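# Stand steel plates on edge in rack slots

## Task

Put every steel plate into a slot of the rack so it stands on one of its long edges, with only one plate per slot (leaning against a slot wall is fine). At the end the rack must be upright and everything must be still, the magnet must be switched off and not holding any plate, nothing may depend on the robot to stay where it is, and the robot must have released and backed away.

## Robot and tools

ROBOT. There is a single six-joint arm (UR12e-style) on a mounting block at the scene origin. The base faces +x. On the flange sits a magnet gripper: a 48 mm round barrel with a flat metal face. The face point is the centre of that face, and its z axis points straight out of it. A bracket block beside the barrel sticks out toward the tool's -y axis; its corners sweep a 92 mm radius when the last joint turns, and a cable stub runs back from it. Keep both clear of the rack and the plates.

FRAMES. The scene frame is fixed to the table. Its origin is on the table surface at the foot of the arm, z is up and the table top is z = 0. +x points out in front of the base and +y is to the left when looking along +x. end_effector_position (m) and end_effector_quat_wxyz give the face point's pose in this frame. end_effector_velocity (m/s) and end_effector_angular_velocity (rad/s) are also given in this frame. The printed position can drift from the truth at long reach; the cameras show what is really there.

execute_actions. The argument actions is a list of chunks. A chunk is a table of 1 to 15 rows, each lasting one control step of 1/30 s; a shorter table repeats its final row. Because there is one arm, each row is a single list of 7 numbers: dx, dy, dz, rx, ry, rz, magnet, each between -1 and 1. The first six are an offset, not a pose. They are written in the face point's own axes and measured from where the face point was when that chunk began, never from the previous row. A value of 1.0 means 0.6 m or 180 degrees. rx, ry, rz together form one rotation vector. The first chunk of a call counts from the pose in the latest state report. magnet is absolute: 1 turns it on, 0 turns it off, and anything above 0.01 counts as on. Type every number out literally; expressions or shortcuts make the call invalid. An empty list sends nothing and just returns the state and images. Each step, the commanded pose is clipped to at most 100 mm and 16 degrees from the measured pose, and motion lags commands by about 0.17 s.

move. target is one row of 7 numbers, read as above. It is an offset in the face point's axes from the pose in the latest result that shows one, with the same 0.6 m / 180 degree scale. The magnet value is applied when the move starts. The path is straight and takes 0.5 to 10 s; anything longer is cut off at 10 s. speed is in m/s, from 0.002 to 0.5 (default 0.25), and turning is capped at twice that value in rad/s. stop_force, in N from 13 to 80, ends the path once the wrist feels that much extra resistance along the line to the target. It only works after 0.2 s of scene time, is unreliable on moves that rotate, and should be left out when backing off a contact. Use it with very low speed when pressing toward something. With blocking=false the result comes back after 0.5 s while the arm keeps going. Check on it with wait(0), or end it with stop; other motion calls are refused until it ends. The move: line reports done, off_target, moving, held, fault or contact, plus limits=paced (the pose was clipped) or limits=held (a check blocked some steps), and the distance left to the target.

OTHER TOOLS. wait(seconds 0 to 10) lets time pass while the last command holds. stop brakes a running move. zoom_image takes camera cam_high or cam_low and region [x0, y0, x1, y1] in pixels of the 504x504 image, at most 504 on a side. read_manual(section "licences") only returns licence text. finished_scene(scene) ends the current scene for good; call it only once the plates stand on their own and the arm has moved away.

RESULTS. Joint positions are given in radians (pan, lift, elbow, wrist 1, wrist 2, wrist 3), followed by their rates. Wrist force and torque are given in the tool's axes; they include noise of up to 3.4 N, a fixed offset up to 5.5 N, and saturate near 100 N. magnet_out = 1 means the magnet is forward; magnet_back = 1 means it is retracted. part_present = 1 means steel is held with at least 30 % of full force. Hand target is the pose the drives are aiming for. Off the commanded pose compares the measured pose with your last row. A pose unreachable line means a clearance check changed or blocked joint targets; it may be followed by a cause: line. joint sent to its limit names a joint held at the end of its range. Images come from cam_high, then cam_low.

MAGNET. On bare steel that covers the middle of the face, the pull is about 120 N. It falls off steeply with any gap (about half at 0.33 mm, a fifth at 1 mm), so press the face flat onto a plate before lifting. Only friction stops sideways sliding, so tilting the tool or moving fast can shed a heavy plate. When off, about 0.3 N remains, so normal plates fall away.

AVOID. Contact torque at a joint's load limit (pan and lift 313, elbow 142, wrists 51.3 N m), or any outside force of 150 N, stops the arm for 10 s. The arm is stiff, so never drive a target far past a contact except slowly with stop_force. Do not drop, slam or knock plates or the rack, and never let anything leave the table. Loose parts may get an occasional small shove. Motors warn at 70 °C and brake at 85 °C, so do not hold loads longer than needed. The elbow cannot straighten fully.

Each tool is called after ">>>" in YAML: its name, and indented under it one key for each argument.

## Session

>>> execute_actions:
  actions: []

Scene clock: 0.00 s.
end_effector_position=(+0.6247, -0.1909, +0.2110) magnet_out=0 magnet_back=1 part_present=0 end_effector_quat_wxyz=(+0.245, +0.011, +0.954, +0.170) end_effector_velocity=(-0.000, +0.000, -0.000) end_effector_angular_velocity=(+0.001, +0.000, +0.000)
Joint positions: [-0.328 -1.409  2.444 -3.217 -1.74   2.552]
Joint velocities: [-0.    -0.     0.001  0.     0.001 -0.   ]
Wrist force (N, on the end effector, along its own x y z axes, offset not removed): no reading
Wrist torque (N m, same axes, about the end effector's origin, offset not removed): no reading
Hand target: +0.625, -0.191, +0.211; +0.245, +0.011, +0.954, +0.170

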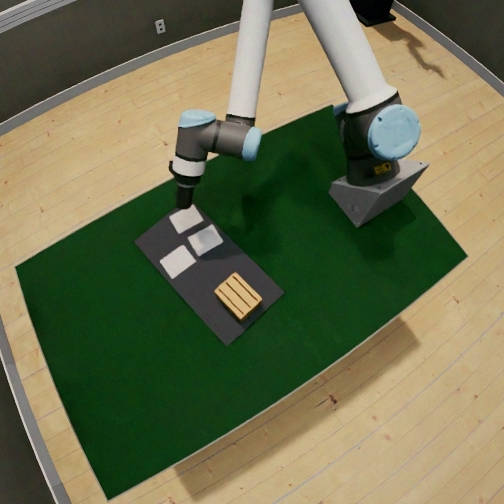

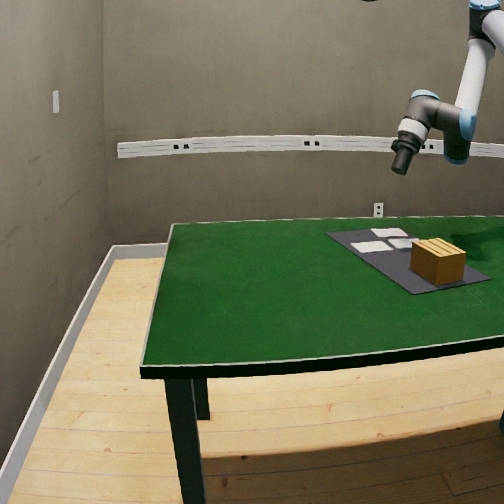

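>>> zoom_image:
  camera: "cam_high"
  region: [120, 190, 300, 350]

>>> zoom_image:
  camera: "cam_low"
  region: [320, 210, 500, 300]

Region (120, 190, 300, 350) of cam_high's 504x504 image, scaled by 2.800, with more detail than that image has.

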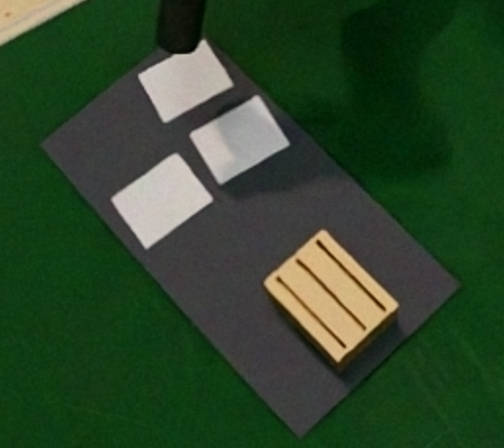

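Region (320, 210, 500, 300) of cam_low's 504x504 image, scaled by 2.800, with more detail than that image has.

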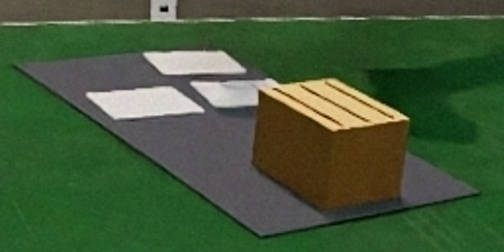

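>>> move:
  target: [0.1377,-0.1497,0.2083,0.110,0.1584,-0.007,0]
  speed: 0.3

>>> zoom_image:
  camera: "cam_high"
  region: [120, 160, 300, 320]

>>> zoom_image:
  camera: "cam_low"
  region: [320, 170, 500, 300]

Scene clock: 3.47 s.
end_effector_position=(+0.6168, -0.2267, +0.0405) magnet_out=0 magnet_back=1 part_present=0 end_effector_quat_wxyz=(+0.000, -0.000, +1.000, -0.000) end_effector_velocity=(+0.001, -0.000, -0.001) end_effector_angular_velocity=(-0.002, +0.003, +0.002)
Joint positions: [-0.375 -1.114  2.3   -3.134 -2.279  2.594]
Joint velocities: [-0.     0.003 -0.003  0.001 -0.003 -0.001]
Wrist force (N, on the end effector, along its own x y z axes, offset not removed): [0.9 -2.1 -4.1]
Wrist torque (N m, same axes, about the end effector's origin, offset not removed): [0.00 -0.11 0.14]
Hand target: +0.617, -0.227, +0.040; +0.000, -0.000, +1.000, -0.000
Off the commanded pose: 0.000 m, 0 deg.
move: done

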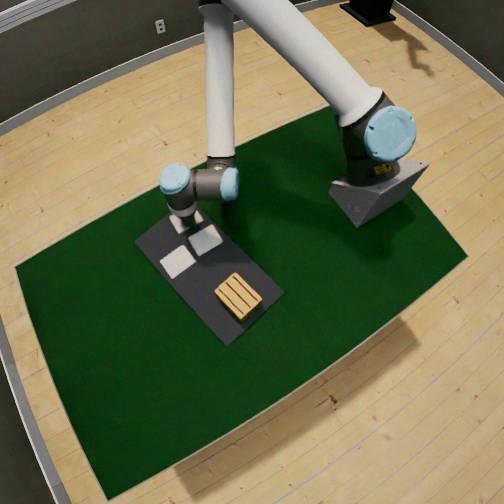

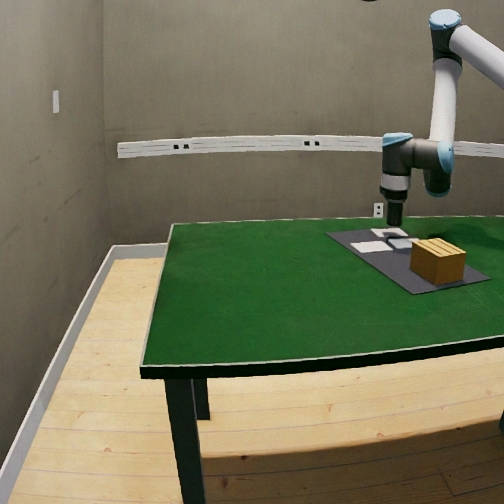

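Region (120, 160, 300, 320) of cam_high's 504x504 image, scaled by 2.800, with more detail than that image has.

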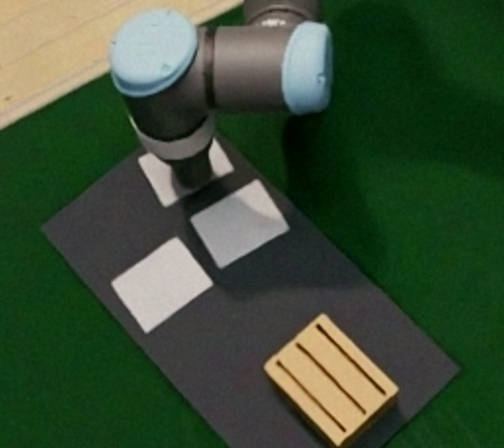

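Region (320, 170, 500, 300) of cam_low's 504x504 image, scaled by 2.800, with more detail than that image has.

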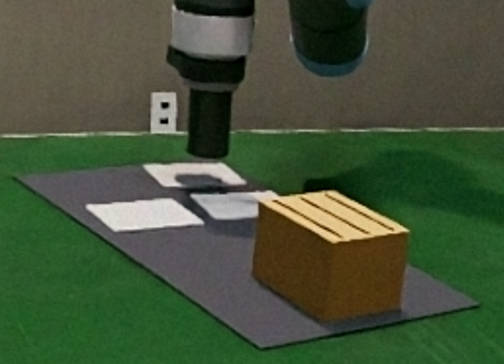

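>>> move:
  target: [-0.005,-0.052,0.042,0,0,0,0]
  speed: 0.15

>>> zoom_image:
  camera: "cam_high"
  region: [150, 180, 240, 260]

>>> zoom_image:
  camera: "cam_low"
  region: [340, 190, 440, 260]

Scene clock: 4.60 s.
end_effector_position=(+0.6198, -0.2578, +0.0153) magnet_out=0 magnet_back=1 part_present=0 end_effector_quat_wxyz=(+0.000, -0.000, +1.000, -0.000) end_effector_velocity=(+0.001, -0.001, -0.001) end_effector_angular_velocity=(-0.001, +0.000, +0.001)
Joint positions: [-0.433 -1.103  2.278 -3.168 -2.257  2.524]
Joint velocities: [-0.002  0.001 -0.002 -0.001  0.    -0.004]
Wrist force (N, on the end effector, along its own x y z axes, offset not removed): [-1.2 -1.1 0.9]
Wrist torque (N m, same axes, about the end effector's origin, offset not removed): [0.14 0.13 0.05]
Hand target: +0.620, -0.258, +0.015; +0.000, -0.000, +1.000, -0.000
Off the commanded pose: 0.000 m, 0 deg.
move: done

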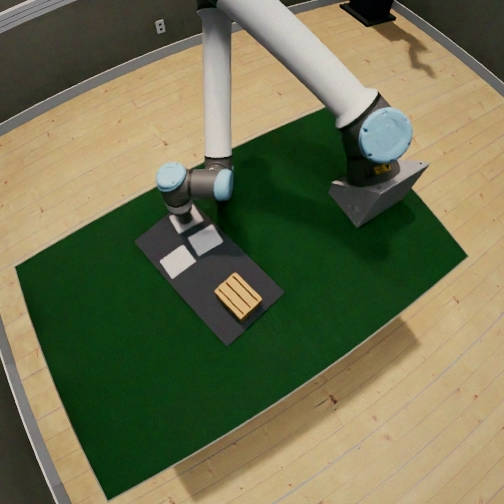

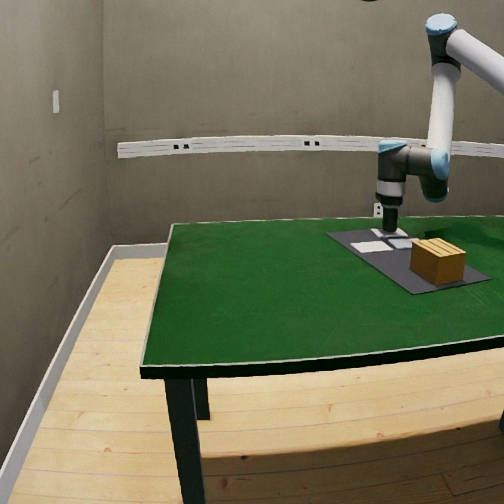

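Region (150, 180, 240, 260) of cam_high's 504x504 image, scaled by 5.600, with more detail than that image has.

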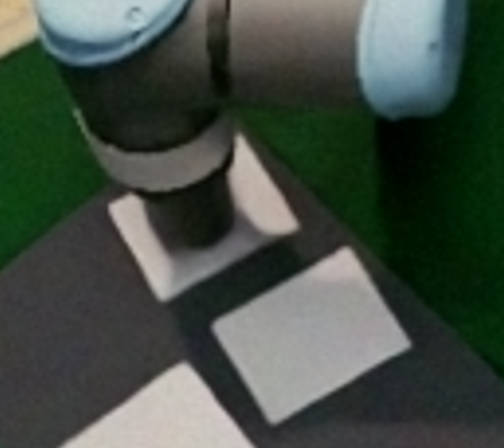

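Region (340, 190, 440, 260) of cam_low's 504x504 image, scaled by 5.040, with more detail than that image has; it fills the top 353 rows of this view, and the rest is white.

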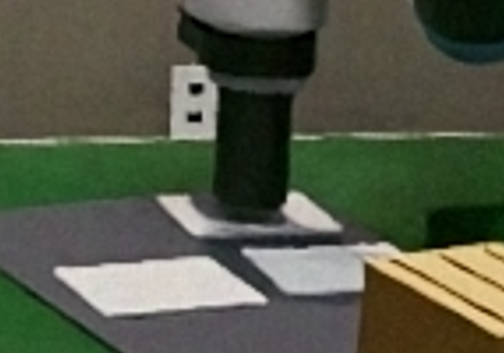

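>>> move:
  target: [0.004,-0.031,0.008,0,0,0,0]
  speed: 0.1

>>> move:
  target: [0,0,0.02,0,0,0,0]
  speed: 0.005
  stop_force: 15

Scene clock: 6.53 s.
end_effector_position=(+0.6175, -0.2763, +0.0105) magnet_out=0 magnet_back=1 part_present=0 end_effector_quat_wxyz=(+0.000, -0.000, +1.000, -0.000) end_effector_velocity=(-0.001, -0.000, -0.001) end_effector_angular_velocity=(+0.001, +0.001, +0.001)
Joint positions: [-0.459 -1.116  2.274 -3.17  -2.246  2.494]
Joint velocities: [-0.002 -0.001  0.001  0.     0.001 -0.002]
Wrist force (N, on the end effector, along its own x y z axes, offset not removed): [1.2 0.4 -1.5]
Wrist torque (N m, same axes, about the end effector's origin, offset not removed): [0.21 -0.19 0.09]
Hand target: +0.617, -0.276, +0.010; +0.000, -0.000, +1.000, -0.000
Off the commanded pose: 0.000 m, 0 deg.
move: done

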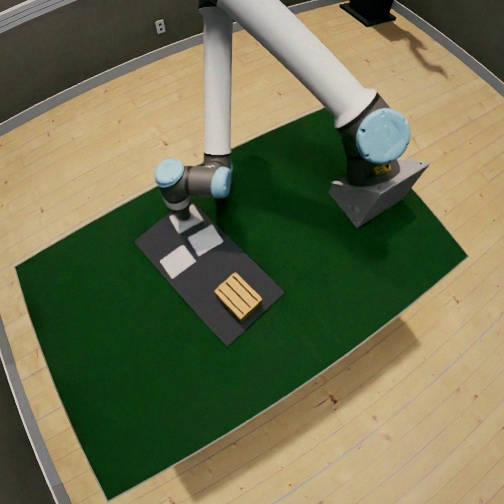

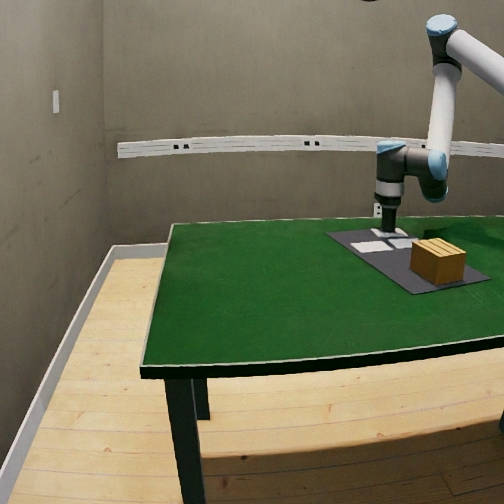

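Scene clock: 7.97 s.
end_effector_position=(+0.6175, -0.2764, +0.0051) magnet_out=0 magnet_back=1 part_present=0 end_effector_quat_wxyz=(+0.000, -0.000, +1.000, -0.000) end_effector_velocity=(+0.001, +0.001, +0.001) end_effector_angular_velocity=(+0.003, +0.000, +0.001)
Joint positions: [-0.465 -1.107  2.273 -3.181 -2.243  2.488]
Joint velocities: [ 0.002 -0.001 -0.     0.005  0.001  0.002]
Wrist force (N, on the end effector, along its own x y z axes, offset not removed): [11.5 5.7 -49.7]
Wrist torque (N m, same axes, about the end effector's origin, offset not removed): [0.77 0.95 0.30]
Hand target: +0.617, -0.276, +0.005; +0.000, -0.000, +1.000, -0.000
Off the commanded pose: 0.007 m, 0 deg.
move: contact

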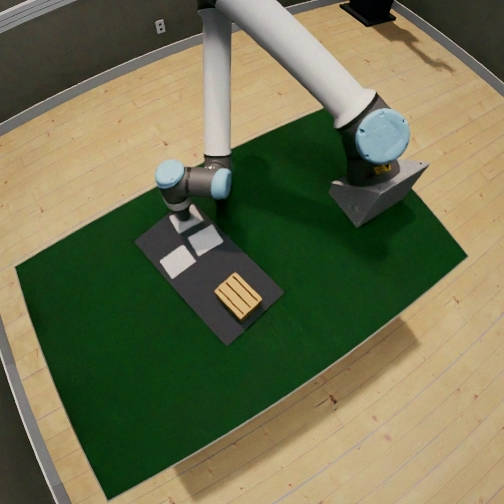

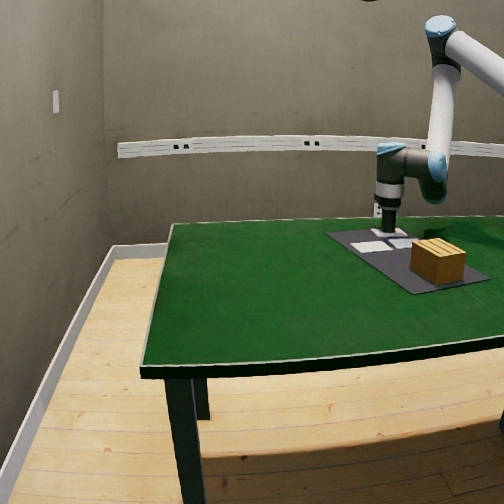

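>>> execute_actions:
  actions:
    - [[0,0,-0.0004,0,0,0,1]]

>>> move:
  target: [0,0,-0.2,0,0,0,1]
  speed: 0.25

Scene clock: 8.53 s.
end_effector_position=(+0.6175, -0.2764, +0.0053) magnet_out=1 magnet_back=0 part_present=1 end_effector_quat_wxyz=(+0.000, -0.000, +1.000, -0.000) end_effector_velocity=(+0.000, -0.001, +0.000) end_effector_angular_velocity=(-0.003, +0.000, -0.002)
Joint positions: [-0.464 -1.107  2.273 -3.181 -2.243  2.488]
Joint velocities: [-0.    -0.001 -0.001 -0.    -0.002  0.001]
Wrist force (N, on the end effector, along its own x y z axes, offset not removed): [2.3 4.5 -14.5]
Wrist torque (N m, same axes, about the end effector's origin, offset not removed): [0.50 0.36 0.20]
Hand target: +0.617, -0.276, +0.005; +0.000, -0.000, +1.000, -0.000
Off the commanded pose: 0.000 m, 0 deg.

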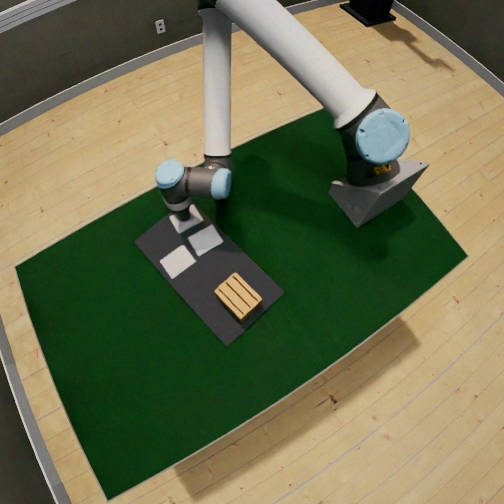

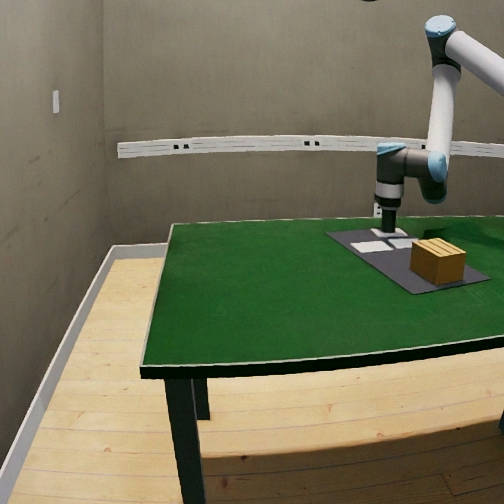

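Scene clock: 9.57 s.
end_effector_position=(+0.6174, -0.2766, +0.1253) magnet_out=1 magnet_back=0 part_present=1 end_effector_quat_wxyz=(+0.001, -0.000, +1.000, -0.000) end_effector_velocity=(-0.000, -0.001, +0.003) end_effector_angular_velocity=(-0.000, +0.000, -0.002)
Joint positions: [-0.336 -1.306  2.28  -2.89  -2.293  2.642]
Joint velocities: [ 0.002 -0.006 -0.     0.007 -0.001  0.004]
Wrist force (N, on the end effector, along its own x y z axes, offset not removed): [0.1 -1.6 -1.3]
Wrist torque (N m, same axes, about the end effector's origin, offset not removed): [0.09 -0.02 0.07]
Hand target: +0.617, -0.277, +0.125; +0.001, -0.000, +1.000, -0.000
Off the commanded pose: 0.000 m, 0 deg.
move: done

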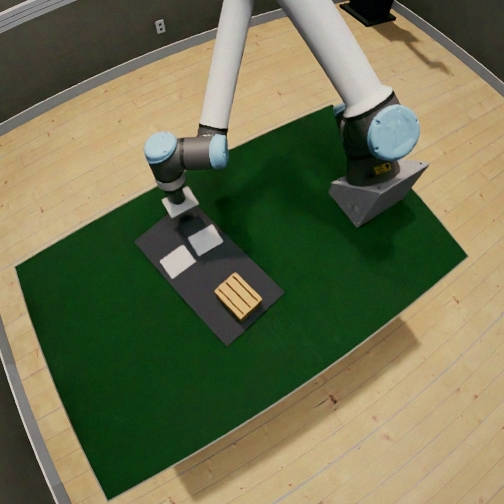

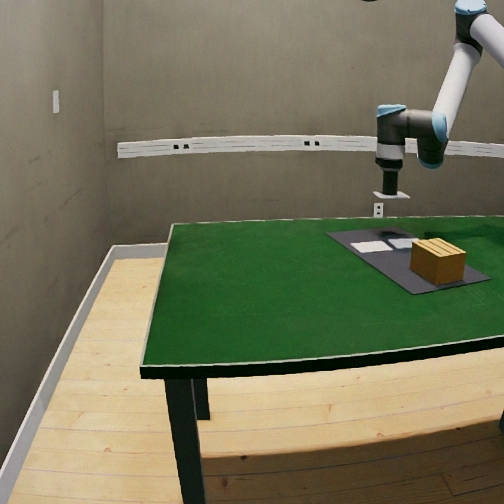

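>>> move:
  target: [0.0572,0.6087,-0.0745,0.4137,0.3362,0.3362,1]
  speed: 0.3

>>> zoom_image:
  camera: "cam_high"
  region: [180, 230, 300, 340]

>>> zoom_image:
  camera: "cam_low"
  region: [370, 170, 500, 300]

Scene clock: 13.57 s.
end_effector_position=(+0.6086, -0.1701, +0.1401) magnet_out=1 magnet_back=0 part_present=1 end_effector_quat_wxyz=(-0.122, +0.141, +0.965, -0.183) end_effector_velocity=(+0.000, -0.001, +0.000) end_effector_angular_velocity=(-0.001, -0.002, -0.003)
Joint positions: [-0.125 -1.153  2.186 -2.254 -2.688  3.63 ]
Joint velocities: [-0.    -0.001 -0.     0.    -0.     0.003]
Wrist force (N, on the end effector, along its own x y z axes, offset not removed): [0.1 -0.5 -2.0]
Wrist torque (N m, same axes, about the end effector's origin, offset not removed): [0.07 -0.07 0.11]
Hand target: +0.609, -0.170, +0.140; -0.122, +0.141, +0.965, -0.183
Off the commanded pose: 0.262 m, 83 deg; position and orientation clipped at the last step of the last action.
move: held; limits=paced,held; held on 74 of 109 steps, including the last
pose unreachable: on one or more control steps of this call, first in action 0 (counted from 0), an arm could not follow its commanded pose, so it was not sent that pose on those steps. On the call's last step it was still not sent that pose. It may still have moved: this result reports where it is.
cause: the commanded pose would bring two parts of the arm too close to each other (joints 4 (wrist 1) to 6 (wrist 3) lie between them).

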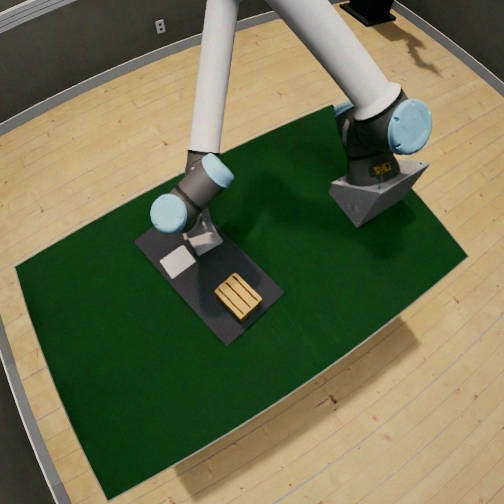

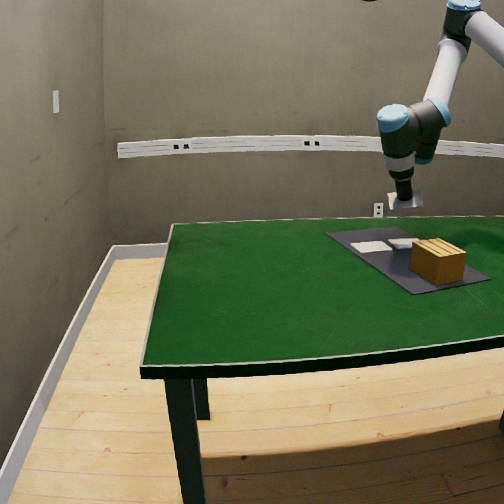

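Region (180, 230, 300, 340) of cam_high's 504x504 image, scaled by 4.200, with more detail than that image has; it fills the top 462 rows of this view, and the rest is white.

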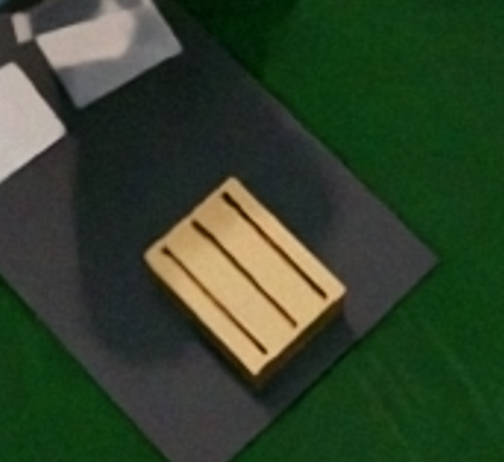

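Region (370, 170, 500, 300) of cam_low's 504x504 image, scaled by 3.877, with more detail than that image has.

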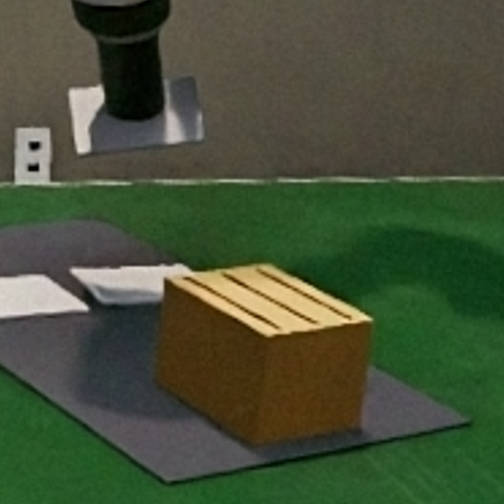

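>>> move:
  target: [0.0865,0.156,-0.1045,-0.1161,0.2017,0.0969,1]
  speed: 0.3

Scene clock: 18.77 s.
end_effector_position=(+0.5995, -0.0501, +0.1699) magnet_out=1 magnet_back=0 part_present=1 end_effector_quat_wxyz=(-0.358, +0.351, +0.865, +0.027) end_effector_velocity=(+0.000, +0.001, +0.000) end_effector_angular_velocity=(+0.006, +0.007, -0.006)
Joint positions: [-0.137 -1.13   2.025 -1.833 -1.993  4.152]
Joint velocities: [-0.002  0.001 -0.002  0.003  0.009  0.003]
Wrist force (N, on the end effector, along its own x y z axes, offset not removed): [0.4 1.1 -1.3]
Wrist torque (N m, same axes, about the end effector's origin, offset not removed): [0.28 -0.30 0.12]
Hand target: +0.599, -0.050, +0.170; -0.358, +0.352, +0.864, +0.028
Off the commanded pose: 0.000 m, 0 deg.
move: done; limits=paced

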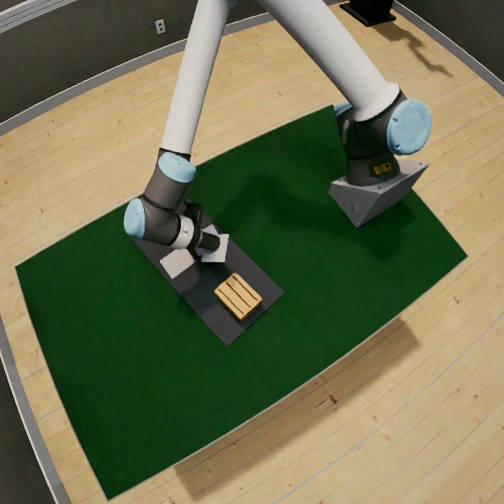

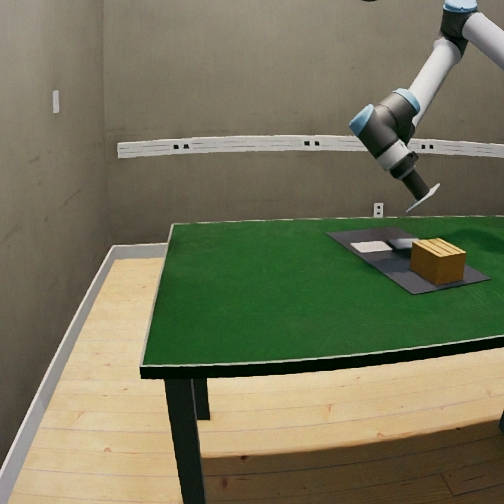

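>>> move:
  target: [0.1493,0.1565,0.0857,0.3350,-0.0106,0.2765,1]
  speed: 0.3

>>> zoom_image:
  camera: "cam_high"
  region: [180, 230, 300, 340]

>>> zoom_image:
  camera: "cam_low"
  region: [370, 170, 500, 300]

Scene clock: 21.73 s.
end_effector_position=(+0.5829, +0.0887, +0.1699) magnet_out=1 magnet_back=0 part_present=1 end_effector_quat_wxyz=(-0.446, +0.446, +0.550, -0.548) end_effector_velocity=(+0.000, +0.001, +0.000) end_effector_angular_velocity=(-0.005, +0.006, -0.002)
Joint positions: [-0.047 -0.596  1.609 -0.864 -1.794  5.519]
Joint velocities: [-0.001  0.002 -0.002  0.003  0.005  0.005]
Wrist force (N, on the end effector, along its own x y z axes, offset not removed): [0.1 1.0 -3.9]
Wrist torque (N m, same axes, about the end effector's origin, offset not removed): [0.10 0.03 0.17]
Hand target: +0.583, +0.089, +0.170; -0.446, +0.446, +0.550, -0.548
Off the commanded pose: 0.000 m, 0 deg.
move: done

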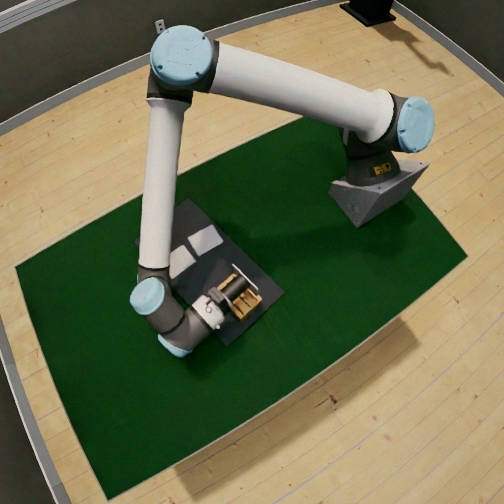

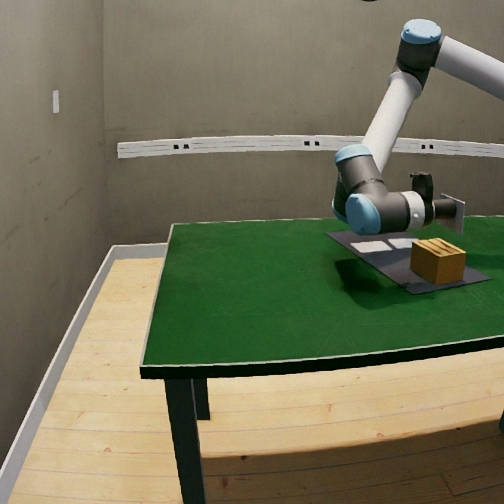

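Region (180, 230, 300, 340) of cam_high's 504x504 image, scaled by 4.200, with more detail than that image has; it fills the top 462 rows of this view, and the rest is white.

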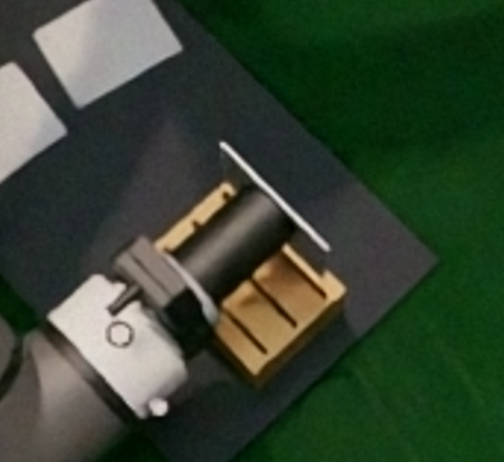

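Region (370, 170, 500, 300) of cam_low's 504x504 image, scaled by 3.877, with more detail than that image has.

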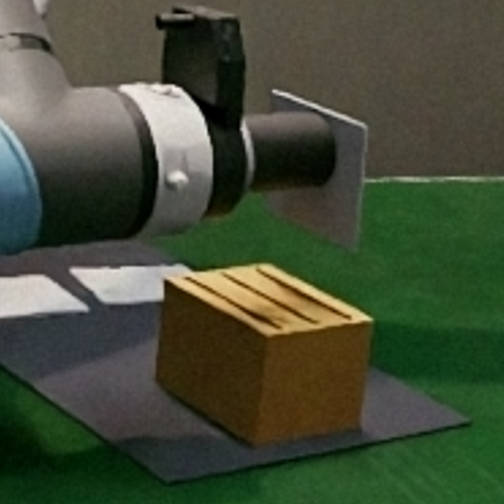

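>>> move:
  target: [0,0.05,0,0,0,0,1]
  speed: 0.1

>>> zoom_image:
  camera: "cam_high"
  region: [210, 255, 280, 325]

>>> zoom_image:
  camera: "cam_low"
  region: [410, 195, 480, 265]

Scene clock: 22.70 s.
end_effector_position=(+0.5829, +0.0888, +0.1400) magnet_out=1 magnet_back=0 part_present=1 end_effector_quat_wxyz=(-0.446, +0.446, +0.550, -0.548) end_effector_velocity=(+0.001, -0.001, -0.002) end_effector_angular_velocity=(-0.001, -0.002, -0.001)
Joint positions: [-0.073 -0.569  1.606 -0.887 -1.82   5.523]
Joint velocities: [-0.002  0.001 -0.002 -0.001 -0.003  0.001]
Wrist force (N, on the end effector, along its own x y z axes, offset not removed): [1.1 1.1 -1.6]
Wrist torque (N m, same axes, about the end effector's origin, offset not removed): [0.08 -0.21 0.08]
Hand target: +0.583, +0.089, +0.140; -0.446, +0.446, +0.550, -0.548
Off the commanded pose: 0.000 m, 0 deg.
move: done

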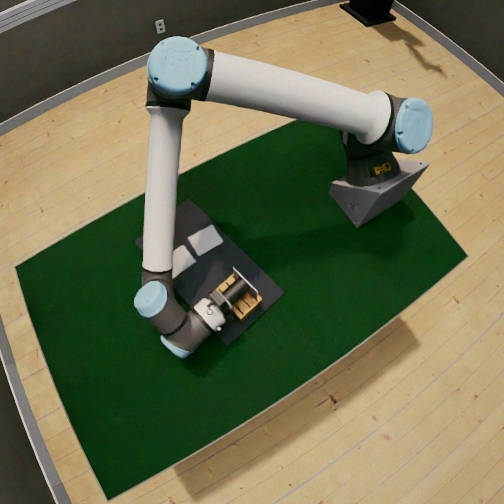

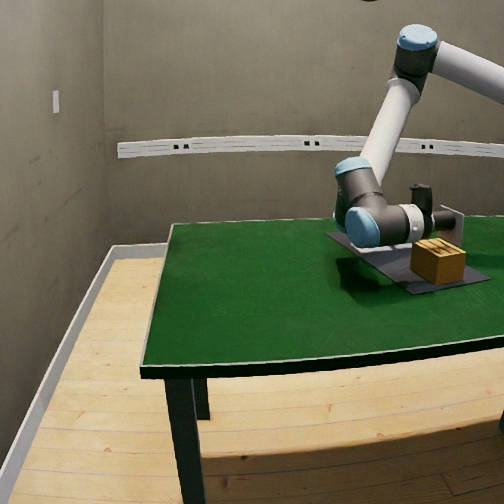

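Region (210, 255, 280, 325) of cam_high's 504x504 image, scaled by 7.200, with more detail than that image has.

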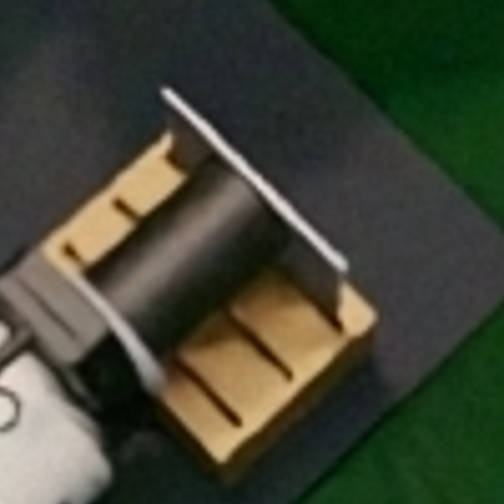

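Region (410, 195, 480, 265) of cam_low's 504x504 image, scaled by 7.200, with more detail than that image has.

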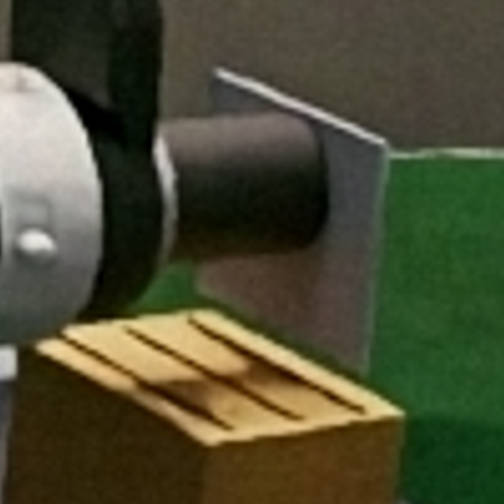

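>>> move:
  target: [0,0.014,0,0,0,0,1]
  speed: 0.03

>>> zoom_image:
  camera: "cam_high"
  region: [225, 262, 270, 307]

>>> zoom_image:
  camera: "cam_low"
  region: [425, 215, 475, 265]

Scene clock: 23.57 s.
end_effector_position=(+0.5829, +0.0888, +0.1318) magnet_out=1 magnet_back=0 part_present=1 end_effector_quat_wxyz=(-0.446, +0.446, +0.550, -0.548) end_effector_velocity=(-0.000, +0.000, -0.002) end_effector_angular_velocity=(-0.000, +0.000, +0.000)
Joint positions: [-0.081 -0.561  1.604 -0.893 -1.827  5.524]
Joint velocities: [-0.001  0.002 -0.    -0.001 -0.001  0.   ]
Wrist force (N, on the end effector, along its own x y z axes, offset not removed): [1.2 2.0 -2.2]
Wrist torque (N m, same axes, about the end effector's origin, offset not removed): [0.27 -0.15 0.03]
Hand target: +0.583, +0.089, +0.132; -0.446, +0.446, +0.550, -0.548
Off the commanded pose: 0.000 m, 0 deg.
move: done

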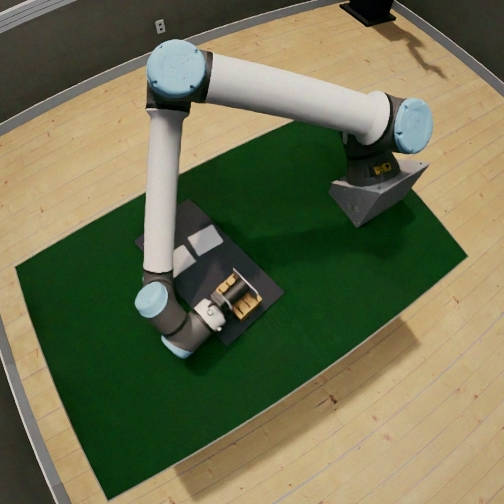

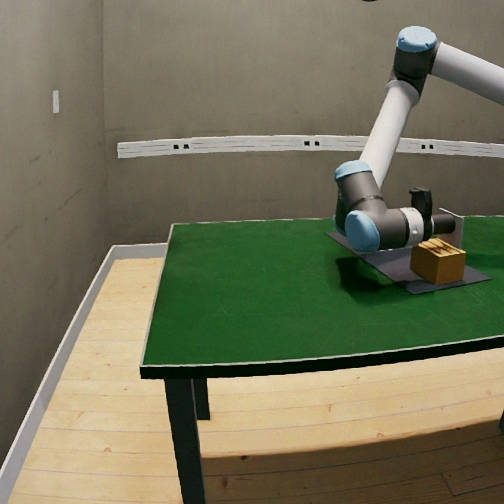

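Region (225, 262, 270, 307) of cam_high's 504x504 image, scaled by 11.200, with more detail than that image has.

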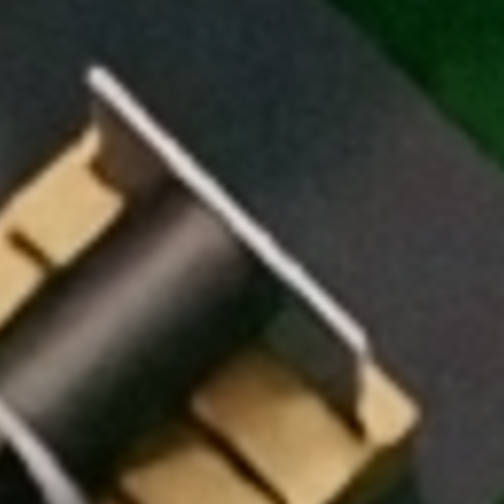

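Region (425, 215, 475, 265) of cam_low's 504x504 image, scaled by 10.080, with more detail than that image has.

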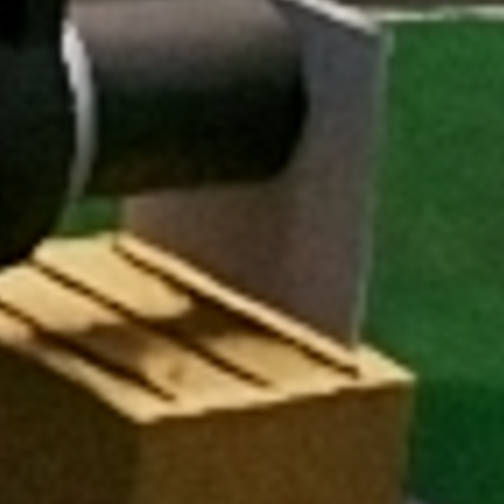

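>>> move:
  target: [0.004,0.005,0,0,0,0.012,1]
  speed: 0.03

>>> zoom_image:
  camera: "cam_high"
  region: [225, 262, 270, 307]

>>> zoom_image:
  camera: "cam_low"
  region: [425, 215, 475, 265]

Scene clock: 24.87 s.
end_effector_position=(+0.5824, +0.0911, +0.1288) magnet_out=1 magnet_back=0 part_present=1 end_effector_quat_wxyz=(-0.436, +0.456, +0.542, -0.556) end_effector_velocity=(-0.001, +0.000, -0.000) end_effector_angular_velocity=(-0.008, -0.001, -0.000)
Joint positions: [-0.081 -0.557  1.604 -0.898 -1.828  5.561]
Joint velocities: [-0.     0.     0.001 -0.001  0.     0.008]
Wrist force (N, on the end effector, along its own x y z axes, offset not removed): [0.0 0.7 -1.8]
Wrist torque (N m, same axes, about the end effector's origin, offset not removed): [0.15 0.07 0.03]
Hand target: +0.582, +0.091, +0.129; -0.435, +0.456, +0.541, -0.556
Off the commanded pose: 0.000 m, 0 deg.
move: done

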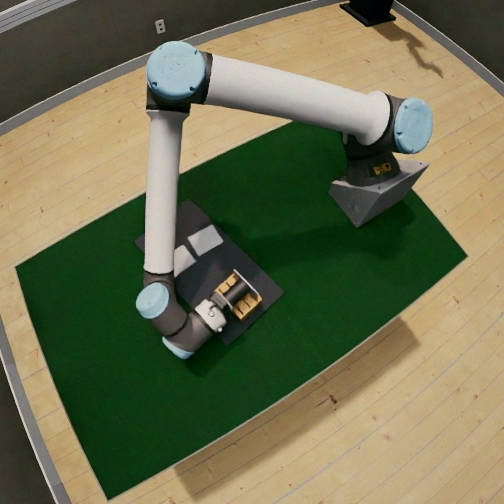

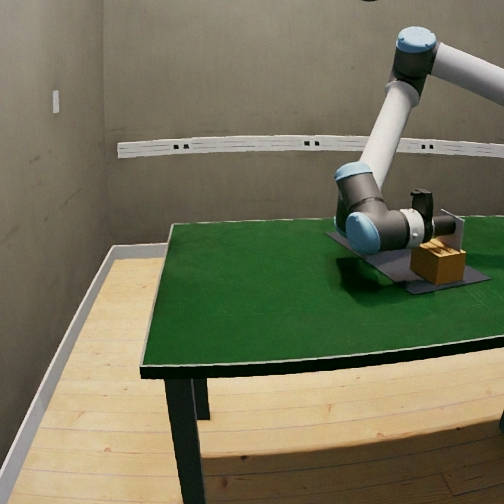

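Region (225, 262, 270, 307) of cam_high's 504x504 image, scaled by 11.200, with more detail than that image has.

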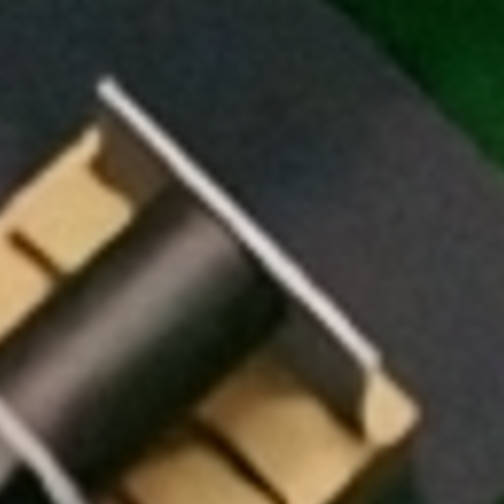

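Region (425, 215, 475, 265) of cam_low's 504x504 image, scaled by 10.080, with more detail than that image has.

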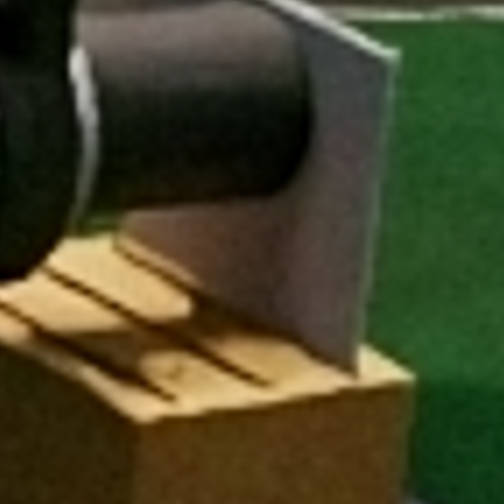

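>>> move:
  target: [0,0,0,0,0,-0.006,1]
  speed: 0.03

>>> move:
  target: [0.0004,0.02,0,0,0,0,1]
  speed: 0.006
  stop_force: 13

>>> zoom_image:
  camera: "cam_high"
  region: [225, 262, 270, 307]

>>> zoom_image:
  camera: "cam_low"
  region: [425, 215, 475, 265]

Scene clock: 25.97 s.
end_effector_position=(+0.5824, +0.0912, +0.1288) magnet_out=1 magnet_back=0 part_present=1 end_effector_quat_wxyz=(-0.441, +0.451, +0.546, -0.552) end_effector_velocity=(-0.000, +0.000, +0.000) end_effector_angular_velocity=(+0.006, +0.002, -0.000)
Joint positions: [-0.081 -0.556  1.604 -0.898 -1.828  5.543]
Joint velocities: [ 0.    -0.001  0.001 -0.     0.001 -0.006]
Wrist force (N, on the end effector, along its own x y z axes, offset not removed): [1.1 1.2 -1.7]
Wrist torque (N m, same axes, about the end effector's origin, offset not removed): [0.12 -0.13 0.07]
Hand target: +0.582, +0.091, +0.129; -0.441, +0.451, +0.546, -0.552
Off the commanded pose: 0.000 m, 0 deg.
move: done

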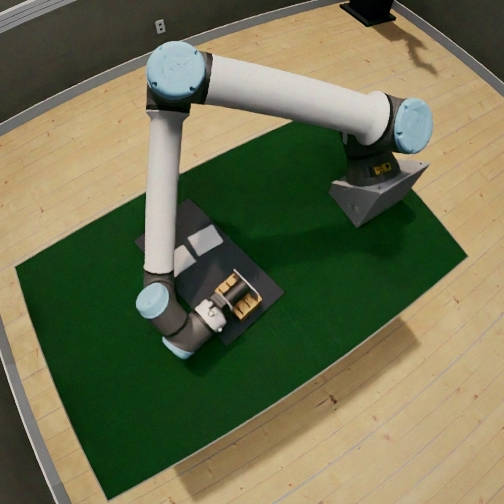

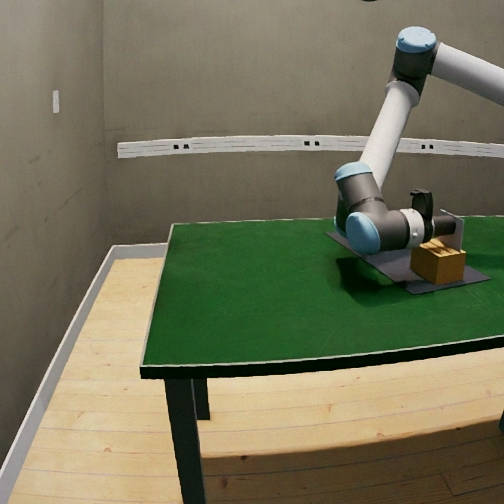

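Scene clock: 28.20 s.
end_effector_position=(+0.5824, +0.0912, +0.1168) magnet_out=1 magnet_back=0 part_present=1 end_effector_quat_wxyz=(-0.441, +0.451, +0.546, -0.552) end_effector_velocity=(-0.001, -0.000, -0.001) end_effector_angular_velocity=(-0.001, +0.001, +0.002)
Joint positions: [-0.092 -0.545  1.601 -0.906 -1.838  5.545]
Joint velocities: [-0.001  0.001  0.001  0.    -0.001  0.002]
Wrist force (N, on the end effector, along its own x y z axes, offset not removed): [-0.1 0.5 -2.4]
Wrist torque (N m, same axes, about the end effector's origin, offset not removed): [-0.03 0.02 0.10]
Hand target: +0.582, +0.091, +0.117; -0.441, +0.451, +0.546, -0.552
Off the commanded pose: 0.000 m, 0 deg.
move: done

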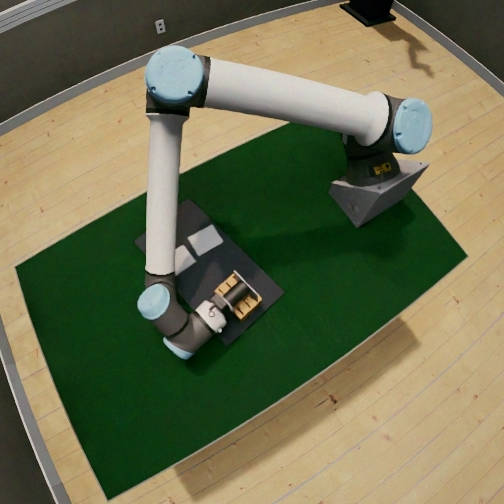

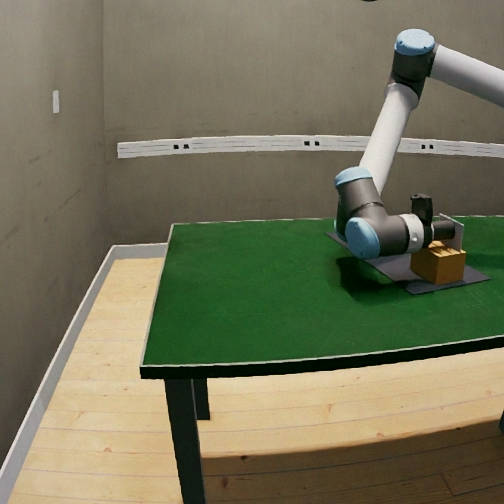

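Region (225, 262, 270, 307) of cam_high's 504x504 image, scaled by 11.200, with more detail than that image has.

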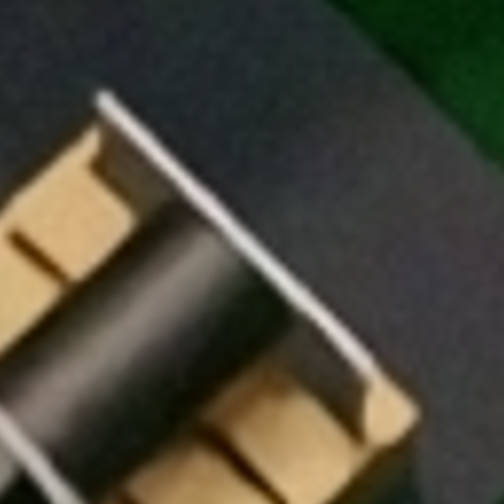

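Region (425, 215, 475, 265) of cam_low's 504x504 image, scaled by 10.080, with more detail than that image has.

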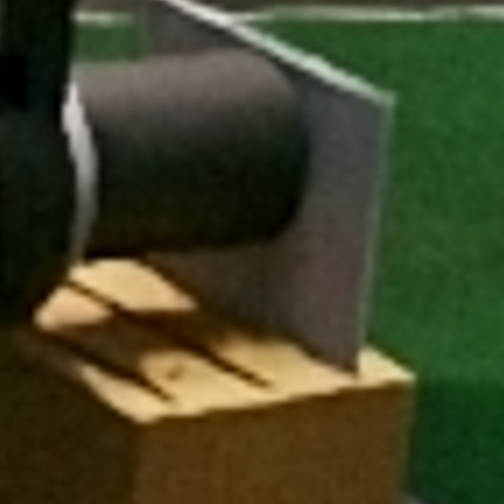

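>>> move:
  target: [0.0004,0.022,0,0,0,0,1]
  speed: 0.006
  stop_force: 13

>>> zoom_image:
  camera: "cam_low"
  region: [405, 205, 475, 275]

Scene clock: 31.63 s.
end_effector_position=(+0.5824, +0.0912, +0.1058) magnet_out=1 magnet_back=0 part_present=1 end_effector_quat_wxyz=(-0.441, +0.451, +0.546, -0.552) end_effector_velocity=(+0.001, -0.000, +0.001) end_effector_angular_velocity=(-0.002, -0.001, -0.002)
Joint positions: [-0.102 -0.535  1.599 -0.914 -1.848  5.546]
Joint velocities: [ 0.001 -0.001 -0.001 -0.     0.002  0.001]
Wrist force (N, on the end effector, along its own x y z axes, offset not removed): [-3.0 -14.0 -2.2]
Wrist torque (N m, same axes, about the end effector's origin, offset not removed): [0.16 -0.01 -0.42]
Hand target: +0.582, +0.091, +0.106; -0.441, +0.451, +0.546, -0.552
Off the commanded pose: 0.002 m, 0 deg.
move: contact

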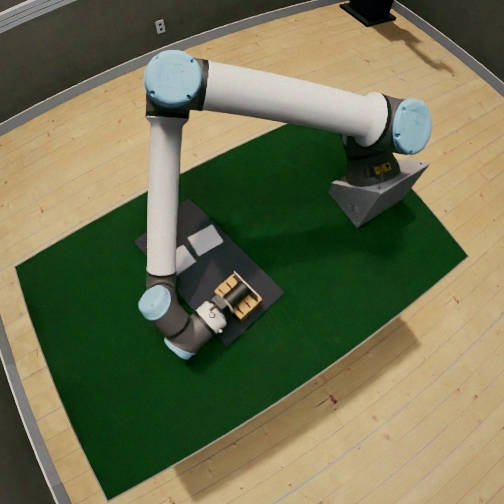

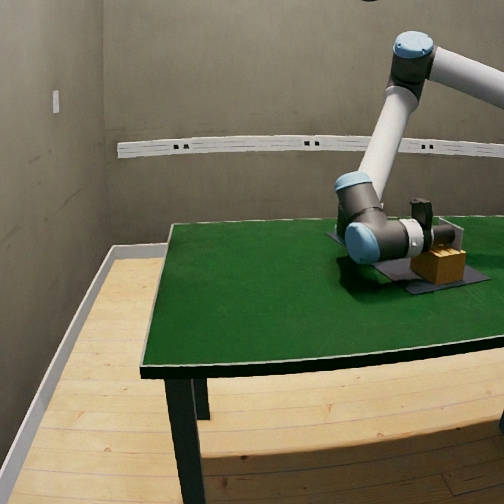

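Region (405, 205, 475, 275) of cam_low's 504x504 image, scaled by 7.200, with more detail than that image has.

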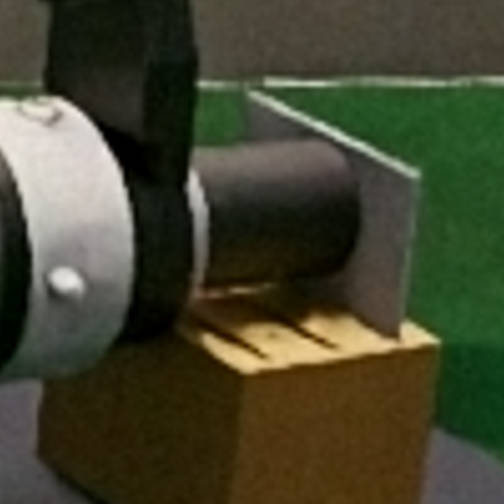

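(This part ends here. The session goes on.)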